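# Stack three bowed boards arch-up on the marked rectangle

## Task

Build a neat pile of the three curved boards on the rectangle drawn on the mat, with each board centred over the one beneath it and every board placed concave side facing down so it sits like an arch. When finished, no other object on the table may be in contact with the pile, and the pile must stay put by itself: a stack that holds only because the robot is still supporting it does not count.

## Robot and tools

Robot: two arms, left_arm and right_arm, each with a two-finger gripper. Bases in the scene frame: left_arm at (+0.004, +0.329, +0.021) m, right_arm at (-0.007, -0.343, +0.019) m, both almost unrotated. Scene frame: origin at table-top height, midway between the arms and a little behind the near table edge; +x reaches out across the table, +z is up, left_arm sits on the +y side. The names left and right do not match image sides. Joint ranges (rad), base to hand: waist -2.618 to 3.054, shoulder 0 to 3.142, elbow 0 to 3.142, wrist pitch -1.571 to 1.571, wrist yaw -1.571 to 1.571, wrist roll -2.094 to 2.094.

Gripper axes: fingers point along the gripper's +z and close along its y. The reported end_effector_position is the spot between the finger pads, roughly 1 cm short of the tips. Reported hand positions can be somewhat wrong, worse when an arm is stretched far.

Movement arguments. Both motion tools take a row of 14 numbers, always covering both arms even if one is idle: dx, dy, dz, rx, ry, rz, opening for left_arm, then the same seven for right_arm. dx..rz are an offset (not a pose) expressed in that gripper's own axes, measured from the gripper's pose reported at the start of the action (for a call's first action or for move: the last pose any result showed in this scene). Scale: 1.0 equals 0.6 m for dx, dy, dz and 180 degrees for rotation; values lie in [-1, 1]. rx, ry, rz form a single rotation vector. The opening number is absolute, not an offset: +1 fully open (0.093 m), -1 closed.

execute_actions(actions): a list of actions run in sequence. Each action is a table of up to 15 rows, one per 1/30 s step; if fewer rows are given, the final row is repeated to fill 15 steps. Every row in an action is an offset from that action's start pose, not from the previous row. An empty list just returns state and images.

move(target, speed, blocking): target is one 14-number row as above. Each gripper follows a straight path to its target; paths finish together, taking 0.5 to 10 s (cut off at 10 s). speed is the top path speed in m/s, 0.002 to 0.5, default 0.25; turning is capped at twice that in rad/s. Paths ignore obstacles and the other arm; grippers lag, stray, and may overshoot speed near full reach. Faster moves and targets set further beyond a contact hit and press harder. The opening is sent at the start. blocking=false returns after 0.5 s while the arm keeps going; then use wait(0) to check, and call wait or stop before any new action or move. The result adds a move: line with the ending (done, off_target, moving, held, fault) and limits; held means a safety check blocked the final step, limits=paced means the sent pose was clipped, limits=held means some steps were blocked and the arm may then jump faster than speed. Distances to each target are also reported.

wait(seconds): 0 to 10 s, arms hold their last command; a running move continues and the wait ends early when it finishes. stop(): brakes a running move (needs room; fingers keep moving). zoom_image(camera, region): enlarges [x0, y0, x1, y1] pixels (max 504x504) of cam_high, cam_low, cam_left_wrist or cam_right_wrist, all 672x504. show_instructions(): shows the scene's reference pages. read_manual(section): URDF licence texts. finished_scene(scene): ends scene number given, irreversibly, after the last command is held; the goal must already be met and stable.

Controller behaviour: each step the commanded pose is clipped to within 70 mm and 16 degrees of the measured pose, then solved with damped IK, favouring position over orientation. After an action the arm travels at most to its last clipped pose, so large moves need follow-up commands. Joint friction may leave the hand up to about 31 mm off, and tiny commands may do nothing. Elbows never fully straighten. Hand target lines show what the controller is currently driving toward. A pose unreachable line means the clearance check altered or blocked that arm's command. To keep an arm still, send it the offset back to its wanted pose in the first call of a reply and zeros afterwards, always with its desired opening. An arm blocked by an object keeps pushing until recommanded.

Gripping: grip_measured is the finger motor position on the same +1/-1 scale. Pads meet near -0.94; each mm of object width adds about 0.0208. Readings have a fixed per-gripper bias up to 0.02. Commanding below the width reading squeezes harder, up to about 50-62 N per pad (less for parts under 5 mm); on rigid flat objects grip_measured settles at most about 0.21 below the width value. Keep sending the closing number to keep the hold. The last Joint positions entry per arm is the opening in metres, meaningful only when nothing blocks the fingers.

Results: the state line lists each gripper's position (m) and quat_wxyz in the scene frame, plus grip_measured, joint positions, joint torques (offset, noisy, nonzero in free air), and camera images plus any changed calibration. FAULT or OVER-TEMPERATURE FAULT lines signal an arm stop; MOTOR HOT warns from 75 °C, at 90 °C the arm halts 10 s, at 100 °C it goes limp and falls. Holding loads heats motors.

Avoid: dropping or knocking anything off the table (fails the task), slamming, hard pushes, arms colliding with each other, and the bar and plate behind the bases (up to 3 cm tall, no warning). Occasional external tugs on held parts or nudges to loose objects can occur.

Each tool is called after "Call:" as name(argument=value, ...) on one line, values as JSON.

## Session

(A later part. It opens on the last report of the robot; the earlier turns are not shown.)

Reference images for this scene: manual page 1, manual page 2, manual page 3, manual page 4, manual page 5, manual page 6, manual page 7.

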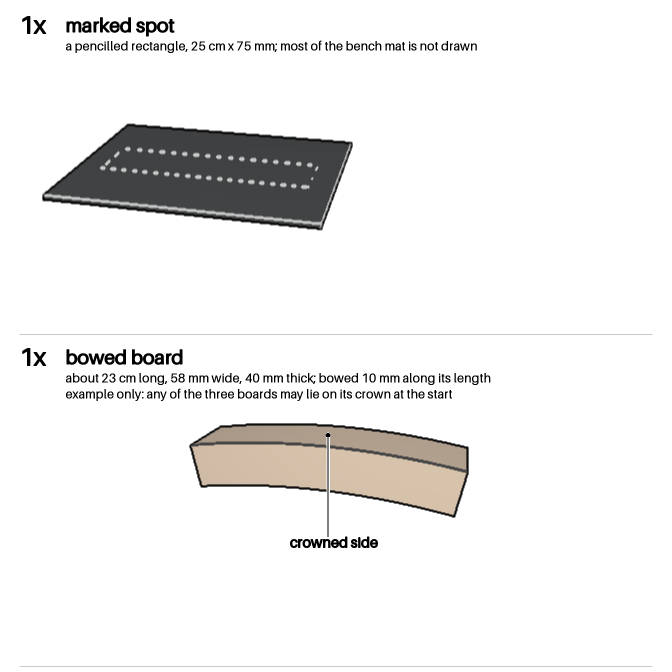

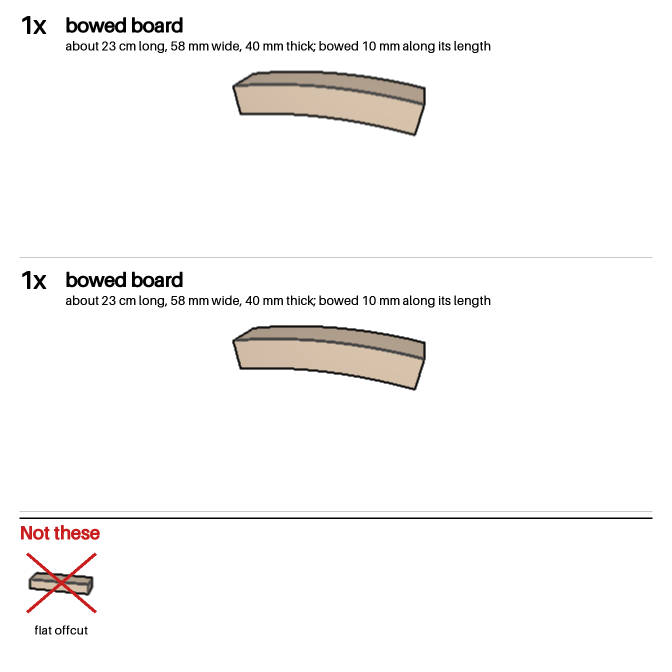

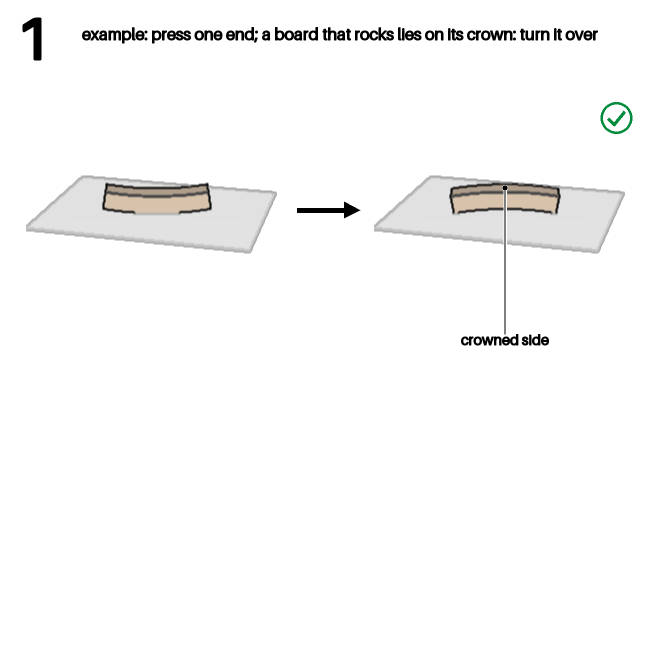

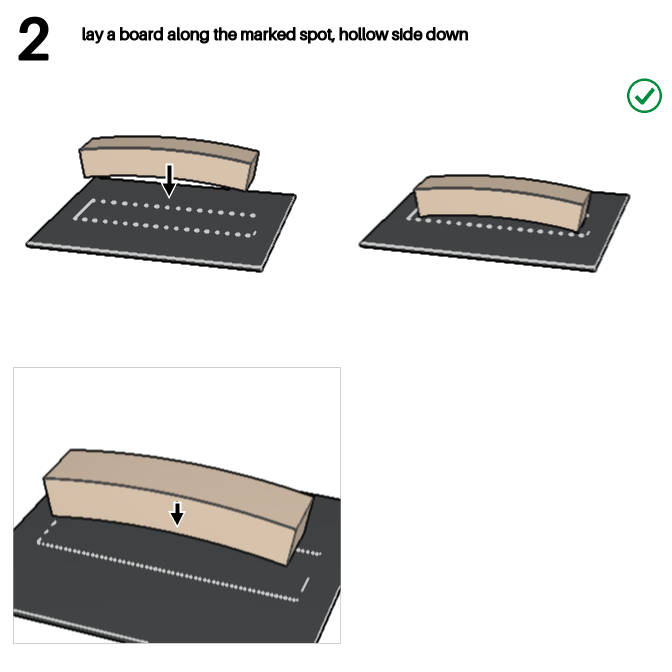

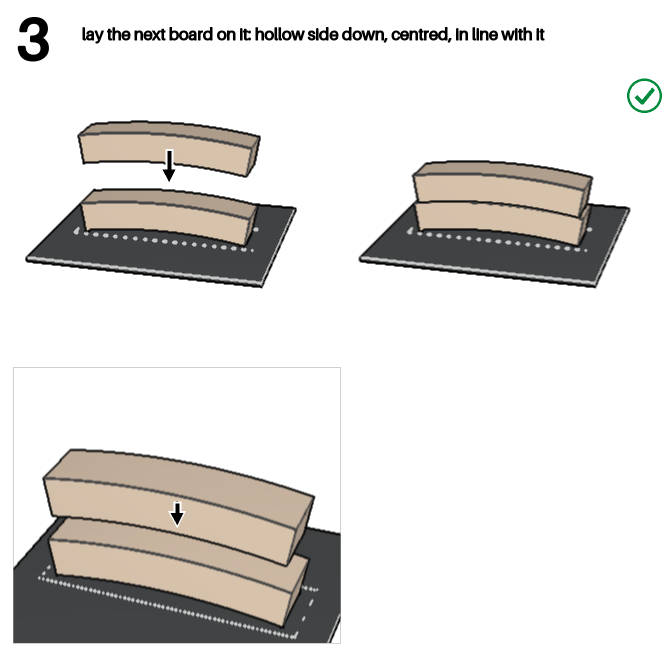

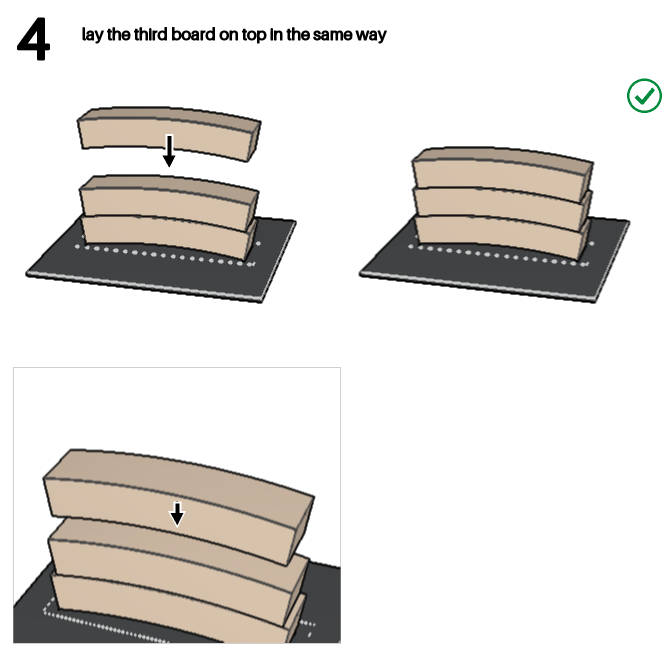

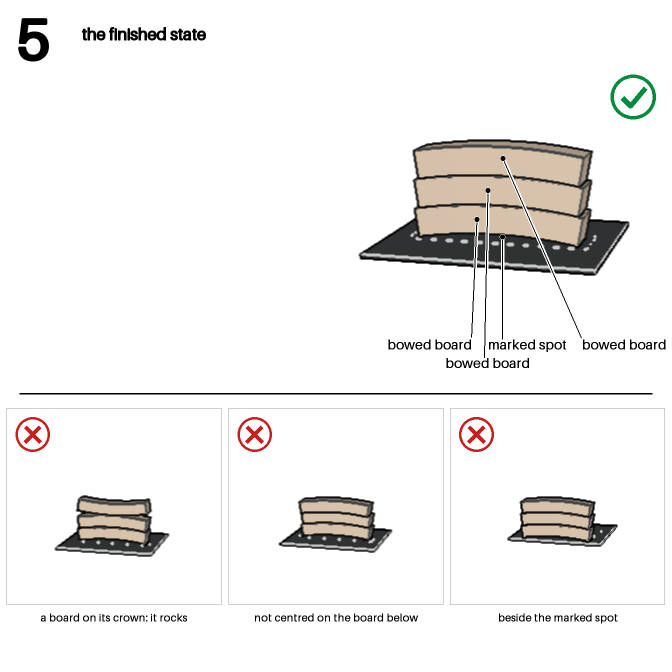

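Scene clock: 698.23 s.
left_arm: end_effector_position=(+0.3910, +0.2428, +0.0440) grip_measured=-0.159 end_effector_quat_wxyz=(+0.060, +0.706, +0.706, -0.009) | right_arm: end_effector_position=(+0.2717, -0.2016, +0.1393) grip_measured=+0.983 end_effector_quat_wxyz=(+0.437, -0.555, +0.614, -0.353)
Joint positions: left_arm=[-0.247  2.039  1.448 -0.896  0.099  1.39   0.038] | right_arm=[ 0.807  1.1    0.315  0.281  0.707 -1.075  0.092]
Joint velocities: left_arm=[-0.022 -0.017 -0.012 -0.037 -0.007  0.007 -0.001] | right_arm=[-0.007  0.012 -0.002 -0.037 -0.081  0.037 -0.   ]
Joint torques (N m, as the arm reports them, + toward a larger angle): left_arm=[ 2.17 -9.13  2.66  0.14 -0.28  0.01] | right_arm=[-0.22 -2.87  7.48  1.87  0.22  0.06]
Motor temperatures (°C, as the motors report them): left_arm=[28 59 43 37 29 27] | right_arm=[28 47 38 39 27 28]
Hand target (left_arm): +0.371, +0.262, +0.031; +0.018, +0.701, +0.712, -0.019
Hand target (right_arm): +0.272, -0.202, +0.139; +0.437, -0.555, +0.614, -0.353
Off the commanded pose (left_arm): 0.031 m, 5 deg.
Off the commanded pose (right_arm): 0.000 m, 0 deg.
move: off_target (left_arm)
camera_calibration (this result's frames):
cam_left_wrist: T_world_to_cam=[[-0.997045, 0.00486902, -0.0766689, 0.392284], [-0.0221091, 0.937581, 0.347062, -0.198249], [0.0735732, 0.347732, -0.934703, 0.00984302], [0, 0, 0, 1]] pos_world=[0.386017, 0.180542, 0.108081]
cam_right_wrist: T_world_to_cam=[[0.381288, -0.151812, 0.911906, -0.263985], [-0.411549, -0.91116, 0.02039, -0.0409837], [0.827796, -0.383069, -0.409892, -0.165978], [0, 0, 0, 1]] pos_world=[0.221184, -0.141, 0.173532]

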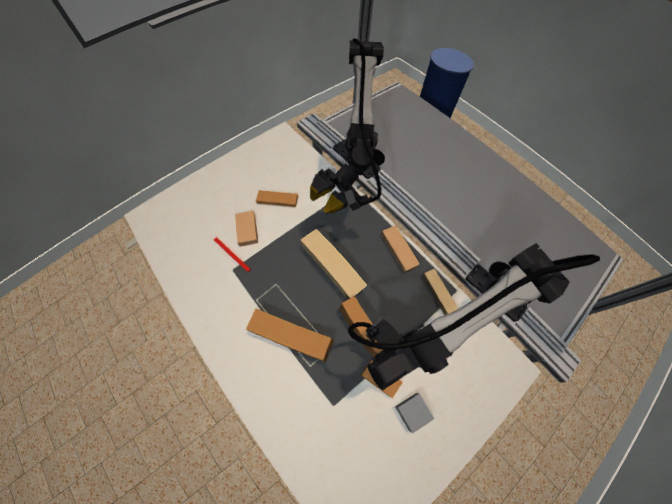

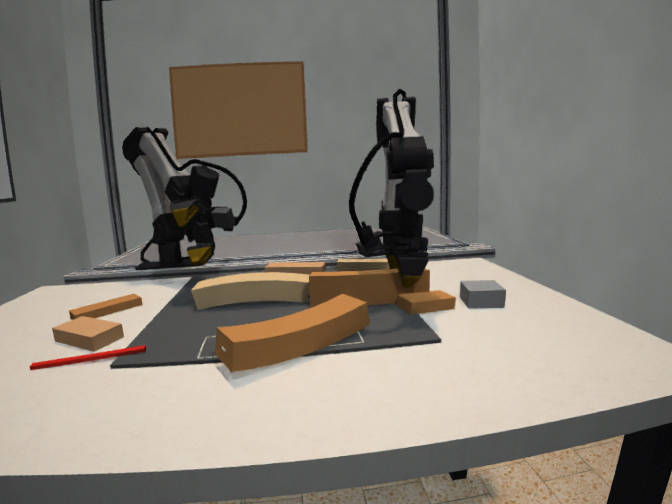

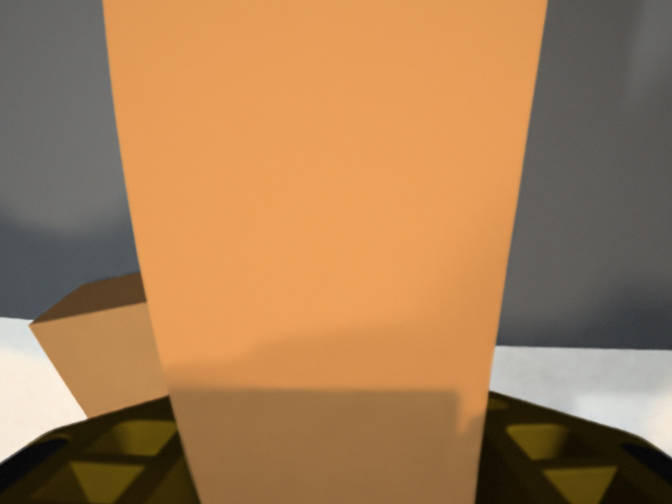

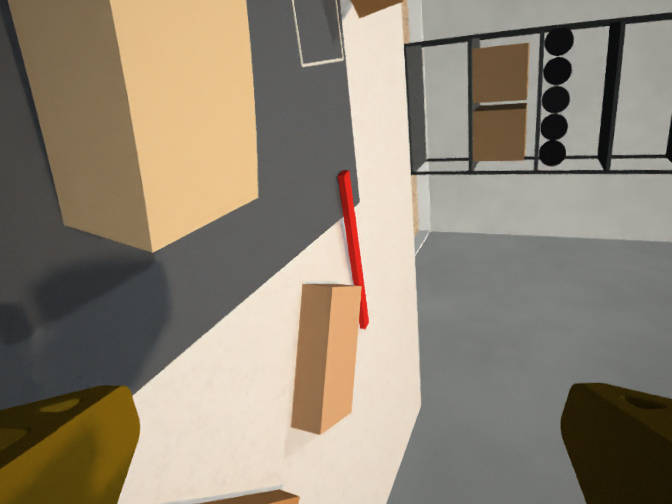

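Call:
move(target=[0.065,0,-0.03,0.02,0,0,-0.5,0,0,0,0,0,0,1], speed=0.05)

Call:
move(target=[0,-0.036,0.0,-0.17,0,0,-0.5,0,0,0,0,0,0,1], speed=0.1)

Call:
move(target=[0,-0.043,-0.012,-0.2,0,0,-0.5,0,0,0,0,0,0,1], speed=0.1)

Scene clock: 702.00 s.
left_arm: end_effector_position=(+0.3839, +0.2801, +0.0463) grip_measured=-0.159 end_effector_quat_wxyz=(+0.029, +0.707, +0.706, -0.034) | right_arm: end_effector_position=(+0.2717, -0.2016, +0.1393) grip_measured=+0.983 end_effector_quat_wxyz=(+0.437, -0.555, +0.614, -0.353)
Joint positions: left_arm=[-0.152  2.064  1.496 -1.008  0.104  1.492  0.038] | right_arm=[ 0.807  1.1    0.315  0.281  0.707 -1.075  0.092]
Joint velocities: left_arm=[-0.007  0.002 -0.007  0.007 -0.022  0.007  0.001] | right_arm=[-0.012 -0.012  0.012 -0.022  0.007 -0.007 -0.001]
Joint torques (N m, as the arm reports them, + toward a larger angle): left_arm=[  1.11 -10.06   8.28   0.05   0.16   0.05] | right_arm=[-0.06 -3.1   7.53  1.87  0.17  0.05]
Motor temperatures (°C, as the motors report them): left_arm=[28 59 43 37 29 27] | right_arm=[28 47 38 39 27 28]
Hand target (left_arm): +0.389, +0.283, +0.058; +0.038, +0.707, +0.705, -0.032
Hand target (right_arm): +0.272, -0.202, +0.139; +0.437, -0.555, +0.614, -0.353
Off the commanded pose (left_arm): 0.014 m, 1 deg.
Off the commanded pose (right_arm): 0.000 m, 0 deg.
move: off_target (left_arm)
camera_calibration (this result's frames):
cam_left_wrist: T_world_to_cam=[[-0.999944, 0.0105561, 0.000627514, 0.381055], [0.0100892, 0.934574, 0.355627, -0.246053], [0.00316757, 0.355613, -0.934628, 0.0243338], [0, 0, 0, 1]] pos_world=[0.383439, 0.217278, 0.110007]
cam_right_wrist: T_world_to_cam=[[0.381288, -0.151812, 0.911906, -0.263985], [-0.411549, -0.91116, 0.02039, -0.0409837], [0.827796, -0.383069, -0.409892, -0.165978], [0, 0, 0, 1]] pos_world=[0.221184, -0.141, 0.173532]

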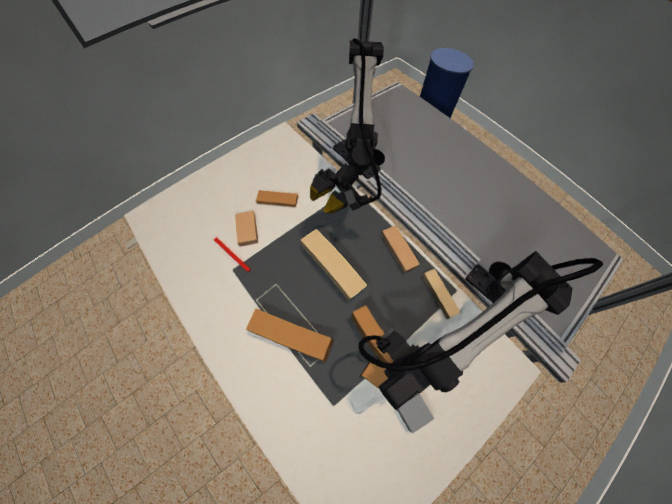

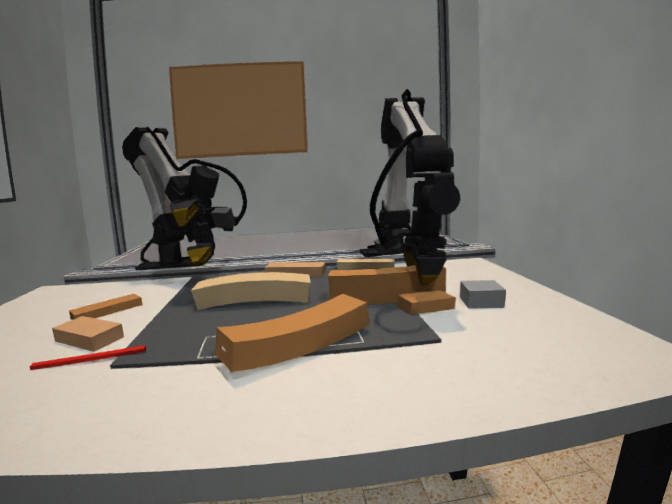

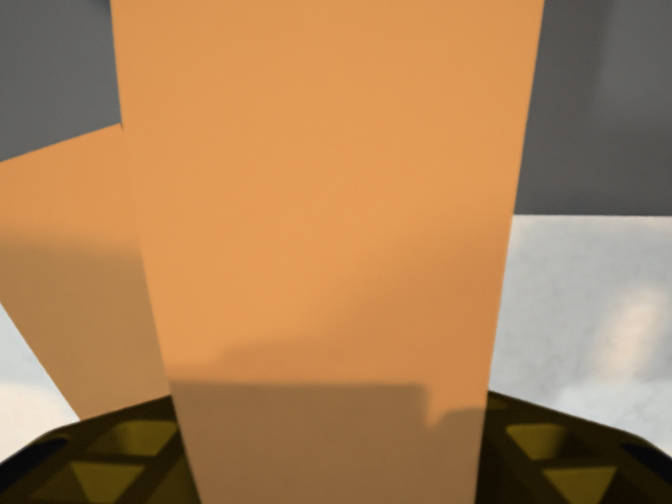

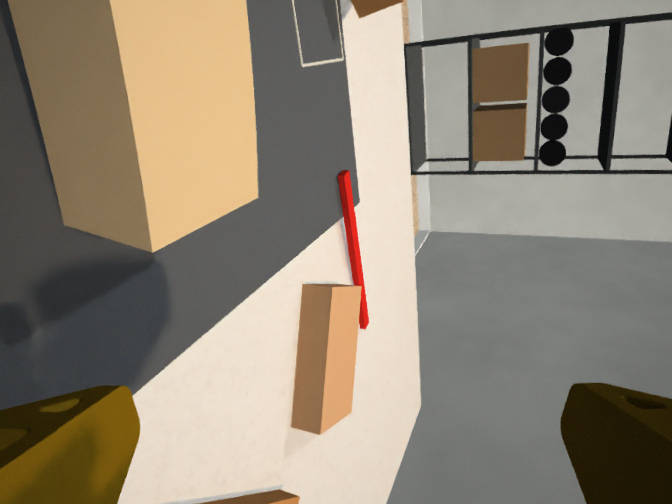

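Scene clock: 704.97 s.
left_arm: end_effector_position=(+0.3620, +0.2830, +0.0459) grip_measured=-0.159 end_effector_quat_wxyz=(+0.206, +0.681, +0.687, +0.148) | right_arm: end_effector_position=(+0.2717, -0.2016, +0.1393) grip_measured=+0.983 end_effector_quat_wxyz=(+0.437, -0.555, +0.614, -0.353)
Joint positions: left_arm=[-0.18   1.627  0.788 -0.225  0.037  1.439  0.038] | right_arm=[ 0.807  1.1    0.315  0.281  0.707 -1.075  0.092]
Joint velocities: left_arm=[-0.002 -0.007  0.002 -0.051 -0.022  0.007 -0.   ] | right_arm=[ 0.007 -0.012  0.002 -0.022  0.022 -0.066  0.001]
Joint torques (N m, as the arm reports them, + toward a larger angle): left_arm=[-1.   -6.83  4.3   1.46 -0.14 -0.32] | right_arm=[-0.11 -2.99  7.53  1.82  0.19  0.03]
Motor temperatures (°C, as the motors report them): left_arm=[28 59 43 37 29 27] | right_arm=[28 46 39 40 27 28]
Hand target (left_arm): +0.362, +0.280, +0.045; +0.214, +0.674, +0.690, +0.154
Hand target (right_arm): +0.272, -0.202, +0.139; +0.437, -0.555, +0.614, -0.353
Off the commanded pose (left_arm): 0.003 m, 1 deg.
Off the commanded pose (right_arm): 0.000 m, 0 deg.
move: done
camera_calibration (this result's frames):
cam_left_wrist: T_world_to_cam=[[-0.872315, -0.0209735, -0.488494, 0.344305], [-0.196259, 0.930082, 0.310531, -0.170415], [0.447826, 0.366753, -0.815441, -0.146563], [0, 0, 0, 1]] pos_world=[0.332532, 0.219473, 0.101596]
cam_right_wrist: T_world_to_cam=[[0.381288, -0.151812, 0.911906, -0.263985], [-0.411549, -0.91116, 0.02039, -0.0409837], [0.827796, -0.383069, -0.409892, -0.165978], [0, 0, 0, 1]] pos_world=[0.221184, -0.141, 0.173532]

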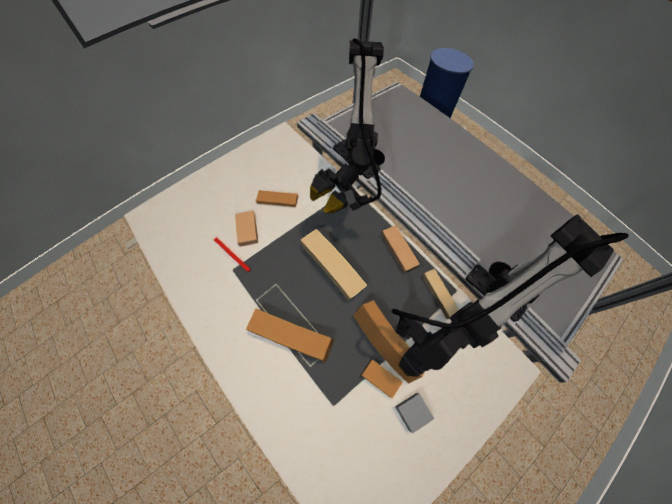

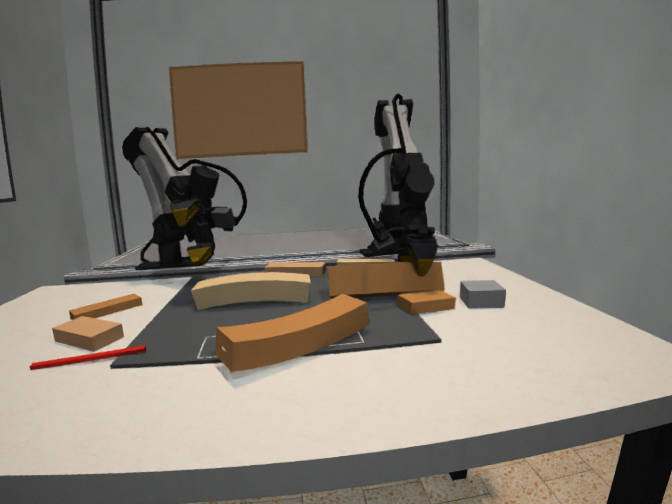

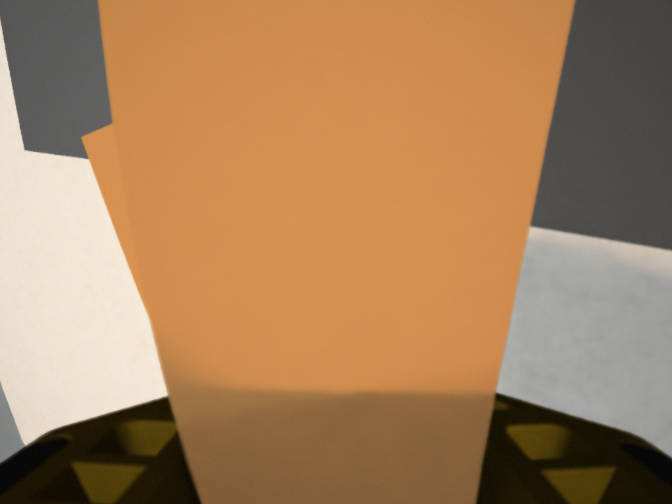

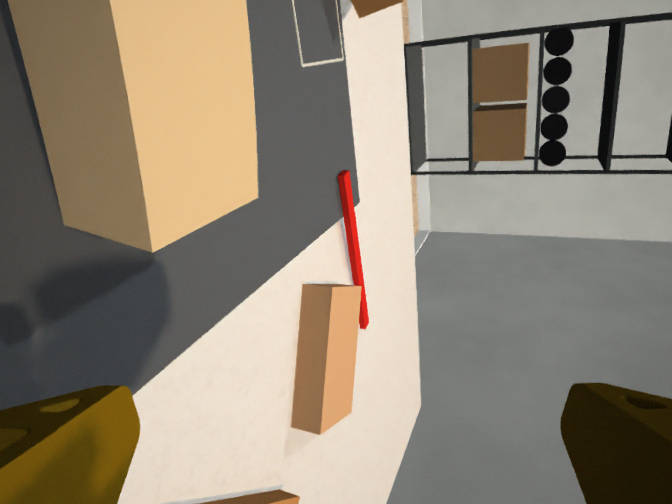

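Scene clock: 708.47 s.
left_arm: end_effector_position=(+0.3383, +0.2845, +0.0425) grip_measured=-0.170 end_effector_quat_wxyz=(+0.404, +0.585, +0.609, +0.352) | right_arm: end_effector_position=(+0.2717, -0.2016, +0.1393) grip_measured=+0.983 end_effector_quat_wxyz=(+0.437, -0.555, +0.614, -0.353)
Joint positions: left_arm=[-0.262  1.769  0.147  1.174 -0.121  1.407  0.037] | right_arm=[ 0.807  1.1    0.315  0.281  0.707 -1.075  0.092]
Joint velocities: left_arm=[ 0.007  0.017  0.002  0.022  0.007  0.007 -0.001] | right_arm=[-0.012 -0.017 -0.007  0.007  0.095 -0.022 -0.001]
Joint torques (N m, as the arm reports them, + toward a larger angle): left_arm=[-0.94 -3.57  2.32  2.04 -0.26 -0.22] | right_arm=[-0.22 -3.01  7.51  1.83  0.22  0.09]
Motor temperatures (°C, as the motors report them): left_arm=[28 58 43 38 29 27] | right_arm=[28 46 39 40 27 28]
Hand target (left_arm): +0.336, +0.283, +0.041; +0.405, +0.583, +0.609, +0.354
Hand target (right_arm): +0.272, -0.202, +0.139; +0.437, -0.555, +0.614, -0.353
Off the commanded pose (left_arm): 0.004 m, 0 deg.
Off the commanded pose (right_arm): 0.000 m, 0 deg.
move: done
camera_calibration (this result's frames):
cam_left_wrist: T_world_to_cam=[[-0.42325, -0.0588759, -0.904098, 0.198563], [-0.382467, 0.916224, 0.119385, -0.100327], [0.821328, 0.396317, -0.41031, -0.291309], [0, 0, 0, 1]] pos_world=[0.28493, 0.219063, 0.0719713]
cam_right_wrist: T_world_to_cam=[[0.381288, -0.151812, 0.911906, -0.263985], [-0.411549, -0.91116, 0.02039, -0.0409837], [0.827796, -0.383069, -0.409892, -0.165978], [0, 0, 0, 1]] pos_world=[0.221184, -0.141, 0.173532]

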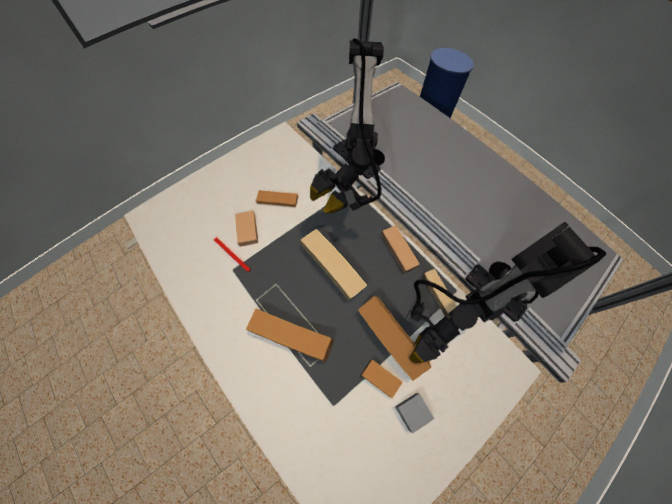

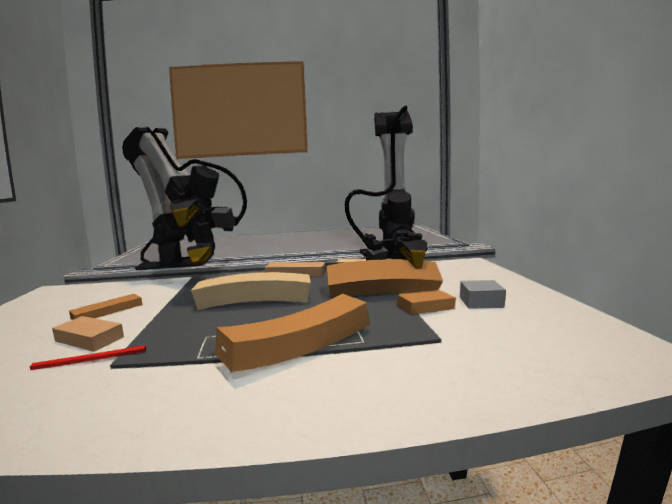

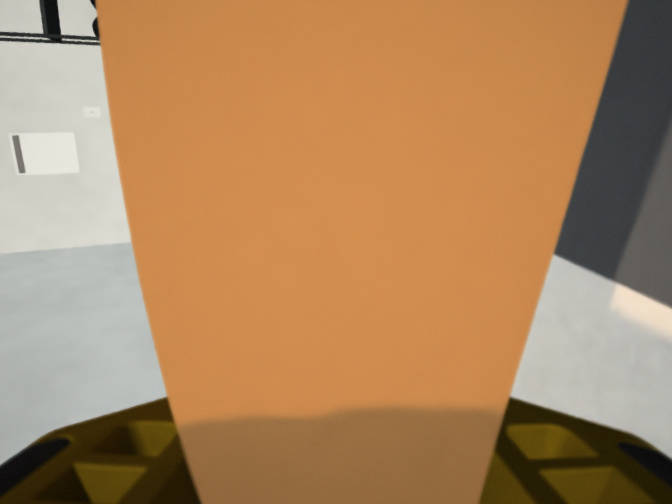

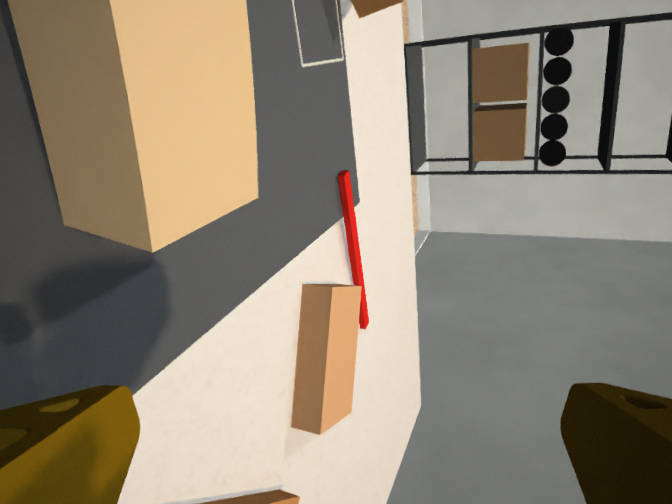

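Call:
move(target=[0,0.015,-0.09,0,0,0,0.15,0,0,0,0,0,0,1], speed=0.04)

Call:
move(target=[0,0.2,0.0,0,0,0,1,0,0,0,0,0,0,1], speed=0.15)

Scene clock: 712.47 s.
left_arm: end_effector_position=(+0.2999, +0.2886, +0.0756) grip_measured=+0.149 end_effector_quat_wxyz=(+0.408, +0.583, +0.606, +0.356) | right_arm: end_effector_position=(+0.2717, -0.2016, +0.1393) grip_measured=+0.983 end_effector_quat_wxyz=(+0.437, -0.555, +0.614, -0.353)
Joint positions: left_arm=[-0.282  1.262  0.04   0.784 -0.141  1.4    0.052] | right_arm=[ 0.807  1.1    0.315  0.281  0.707 -1.075  0.092]
Joint velocities: left_arm=[-0.032 -0.017 -0.007  0.007  0.007 -0.007 -0.   ] | right_arm=[-0.012  0.002 -0.012 -0.007 -0.007 -0.007  0.001]
Joint torques (N m, as the arm reports them, + toward a larger angle): left_arm=[-1.1  -3.71  3.77  1.7  -0.19 -0.16] | right_arm=[-0.15 -2.94  7.63  1.85  0.2   0.03]
Motor temperatures (°C, as the motors report them): left_arm=[28 56 42 40 29 27] | right_arm=[28 45 39 40 27 28]
Hand target (left_arm): +0.294, +0.288, +0.071; +0.404, +0.585, +0.608, +0.352
Hand target (right_arm): +0.272, -0.202, +0.139; +0.437, -0.555, +0.614, -0.353
Off the commanded pose (left_arm): 0.007 m, 1 deg.
Off the commanded pose (right_arm): 0.000 m, 0 deg.
move: done
camera_calibration (this result's frames):
cam_left_wrist: T_world_to_cam=[[-0.412171, -0.0595145, -0.909161, 0.209778], [-0.384443, 0.916042, 0.114323, -0.121724], [0.826026, 0.396641, -0.400446, -0.250036], [0, 0, 0, 1]] pos_world=[0.246205, 0.223164, 0.104512]
cam_right_wrist: T_world_to_cam=[[0.381288, -0.151812, 0.911906, -0.263985], [-0.411549, -0.91116, 0.02039, -0.0409837], [0.827796, -0.383069, -0.409892, -0.165978], [0, 0, 0, 1]] pos_world=[0.221184, -0.141, 0.173532]

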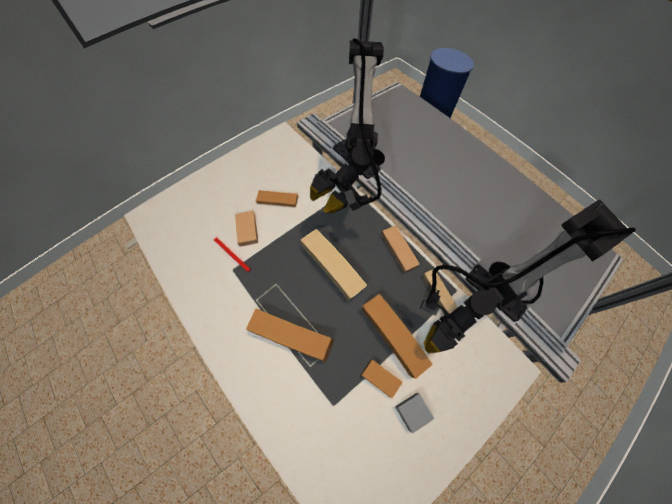

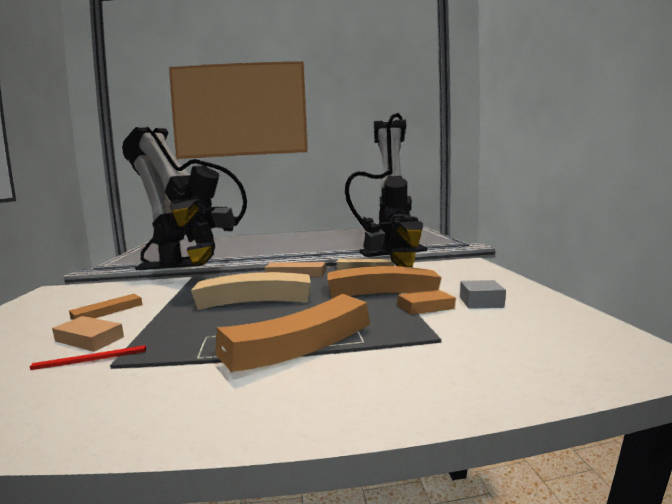

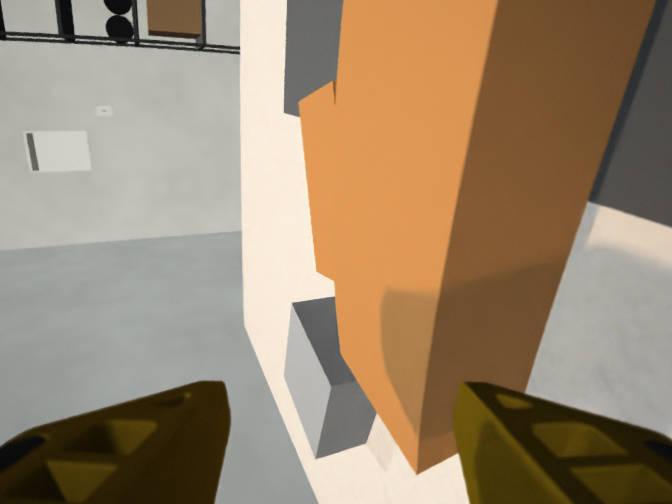

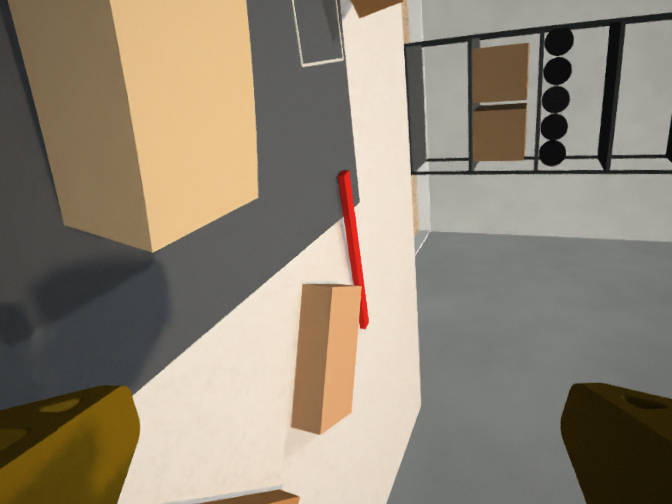

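Scene clock: 713.93 s.
left_arm: end_effector_position=(+0.3472, +0.2941, +0.1752) grip_measured=+1.000 end_effector_quat_wxyz=(+0.405, +0.585, +0.608, +0.351) | right_arm: end_effector_position=(+0.2717, -0.2016, +0.1393) grip_measured=+0.983 end_effector_quat_wxyz=(+0.437, -0.555, +0.614, -0.353)
Joint positions: left_arm=[-0.191  1.057  0.466  0.146 -0.054  1.438  0.093] | right_arm=[ 0.807  1.1    0.315  0.281  0.707 -1.075  0.092]
Joint velocities: left_arm=[ 0.002 -0.002 -0.002 -0.007  0.022  0.022  0.   ] | right_arm=[ 0.007  0.007 -0.007 -0.022 -0.007 -0.037 -0.   ]
Joint torques (N m, as the arm reports them, + toward a larger angle): left_arm=[ 1.28 -2.66  8.79  1.73 -0.05 -0.06] | right_arm=[-0.24 -2.96  7.72  1.87  0.16  0.09]
Motor temperatures (°C, as the motors report them): left_arm=[28 56 43 40 29 27] | right_arm=[28 45 39 40 27 28]
Hand target (left_arm): +0.351, +0.297, +0.183; +0.408, +0.582, +0.607, +0.355
Hand target (right_arm): +0.272, -0.202, +0.139; +0.437, -0.555, +0.614, -0.353
Off the commanded pose (left_arm): 0.010 m, 1 deg.
Off the commanded pose (right_arm): 0.000 m, 0 deg.
move: done
camera_calibration (this result's frames):
cam_left_wrist: T_world_to_cam=[[-0.423043, -0.059611, -0.904147, 0.323001], [-0.379832, 0.917598, 0.117222, -0.122471], [0.822656, 0.393014, -0.410826, -0.247393], [0, 0, 0, 1]] pos_world=[0.293645, 0.228863, 0.204761]
cam_right_wrist: T_world_to_cam=[[0.381288, -0.151812, 0.911906, -0.263985], [-0.411549, -0.91116, 0.02039, -0.0409837], [0.827796, -0.383069, -0.409892, -0.165978], [0, 0, 0, 1]] pos_world=[0.221184, -0.141, 0.173532]

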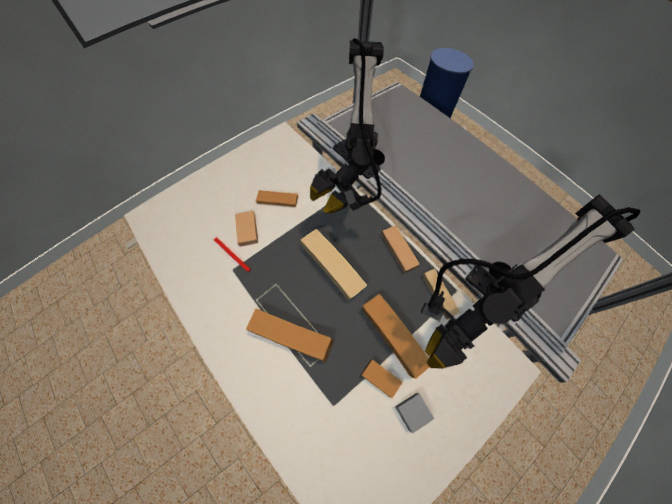

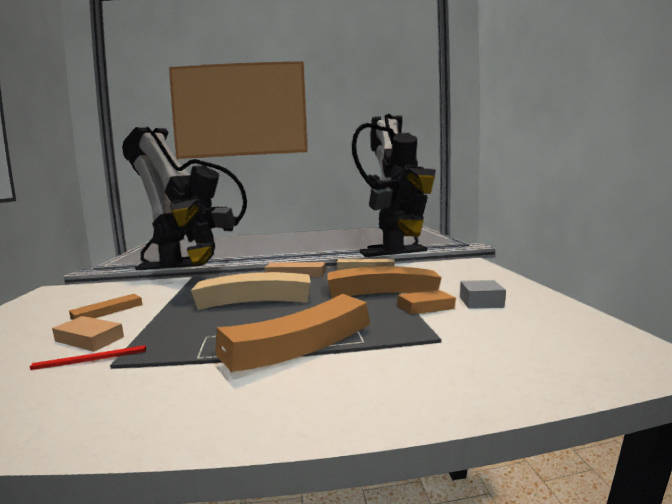

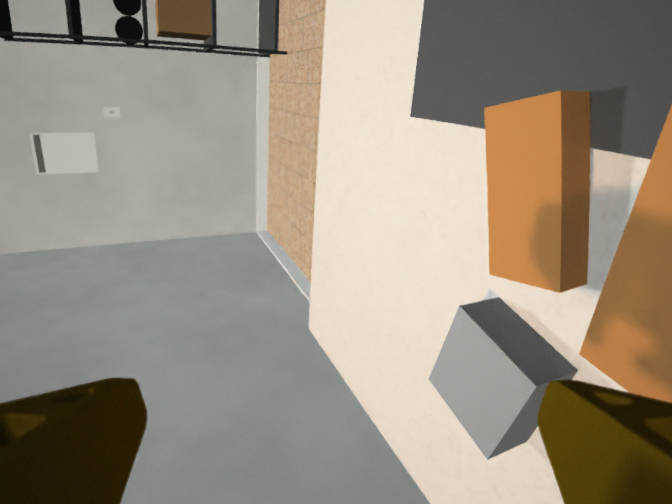

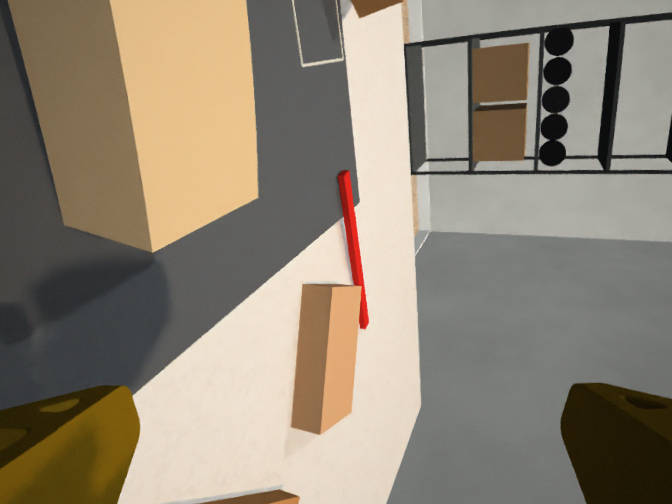

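Call:
move(target=[-0.22,-0.055,0.293,0.245,-0.154,-0.28,1,0,0,0,0,0,0,1], speed=0.2)

Scene clock: 729.00 s.
left_arm: end_effector_position=(+0.4862, +0.1550, +0.0792) grip_measured=+1.000 end_effector_quat_wxyz=(+0.397, +0.448, +0.768, -0.229) | right_arm: end_effector_position=(+0.2717, -0.2016, +0.1393) grip_measured=+0.983 end_effector_quat_wxyz=(+0.437, -0.555, +0.614, -0.353)
Joint positions: left_arm=[-0.197  2.106  1.323 -0.083  0.72   0.648  0.093] | right_arm=[ 0.807  1.1    0.315  0.281  0.707 -1.075  0.092]
Joint velocities: left_arm=[-0.012 -0.017 -0.002 -0.007 -0.022 -0.037  0.   ] | right_arm=[ 0.007 -0.002 -0.002 -0.022  0.007 -0.007 -0.002]
Joint torques (N m, as the arm reports them, + toward a larger angle): left_arm=[-0.37 -9.74  8.11  1.19  0.34 -0.18] | right_arm=[-0.08 -3.03  7.38  1.84  0.16  0.08]
Motor temperatures (°C, as the motors report them): left_arm=[28 52 45 41 29 27] | right_arm=[28 44 39 41 27 28]
Hand target (left_arm): +0.490, +0.151, +0.085; +0.400, +0.448, +0.764, -0.235
Hand target (right_arm): +0.272, -0.202, +0.139; +0.437, -0.555, +0.614, -0.353
Off the commanded pose (left_arm): 0.006 m, 1 deg.
Off the commanded pose (right_arm): 0.000 m, 0 deg.
move: done
camera_calibration (this result's frames):
cam_left_wrist: T_world_to_cam=[[-0.869739, -0.493335, -0.0132257, 0.50061], [-0.4277, 0.766857, -0.478543, 0.163038], [0.246224, -0.410551, -0.877964, 0.0952919], [0, 0, 0, 1]] pos_world=[0.481669, 0.161064, 0.168305]
cam_right_wrist: T_world_to_cam=[[0.381288, -0.151812, 0.911906, -0.263985], [-0.411549, -0.91116, 0.02039, -0.0409837], [0.827796, -0.383069, -0.409892, -0.165978], [0, 0, 0, 1]] pos_world=[0.221184, -0.141, 0.173532]

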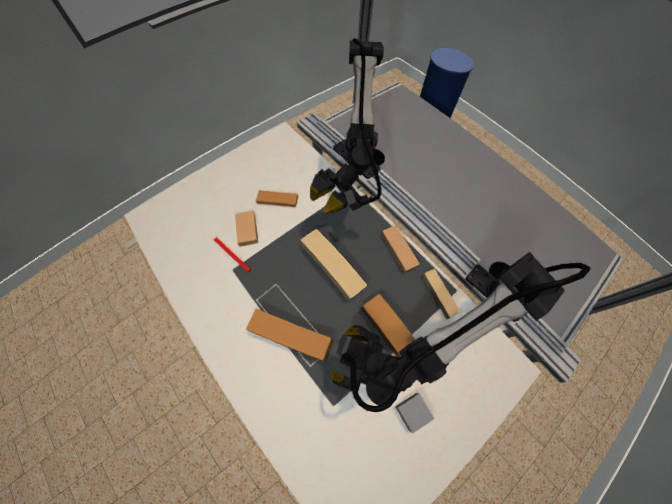

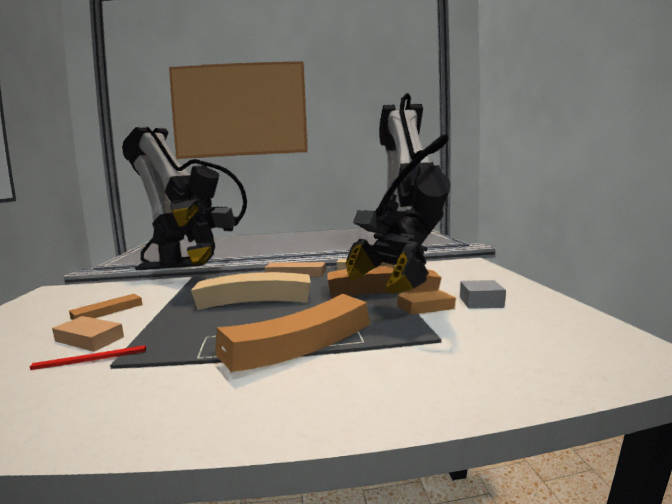

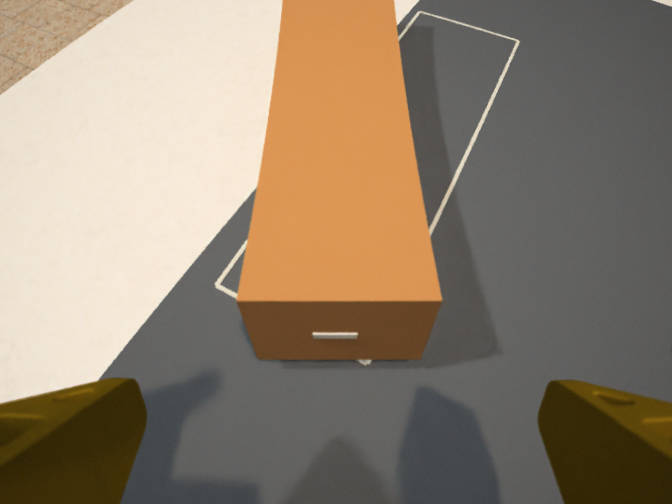

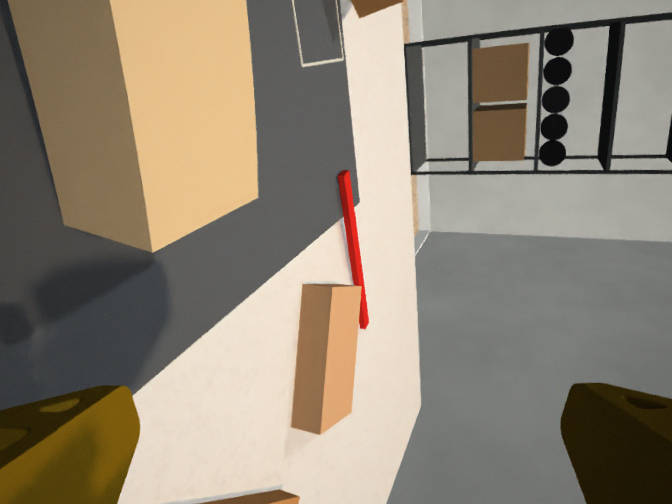

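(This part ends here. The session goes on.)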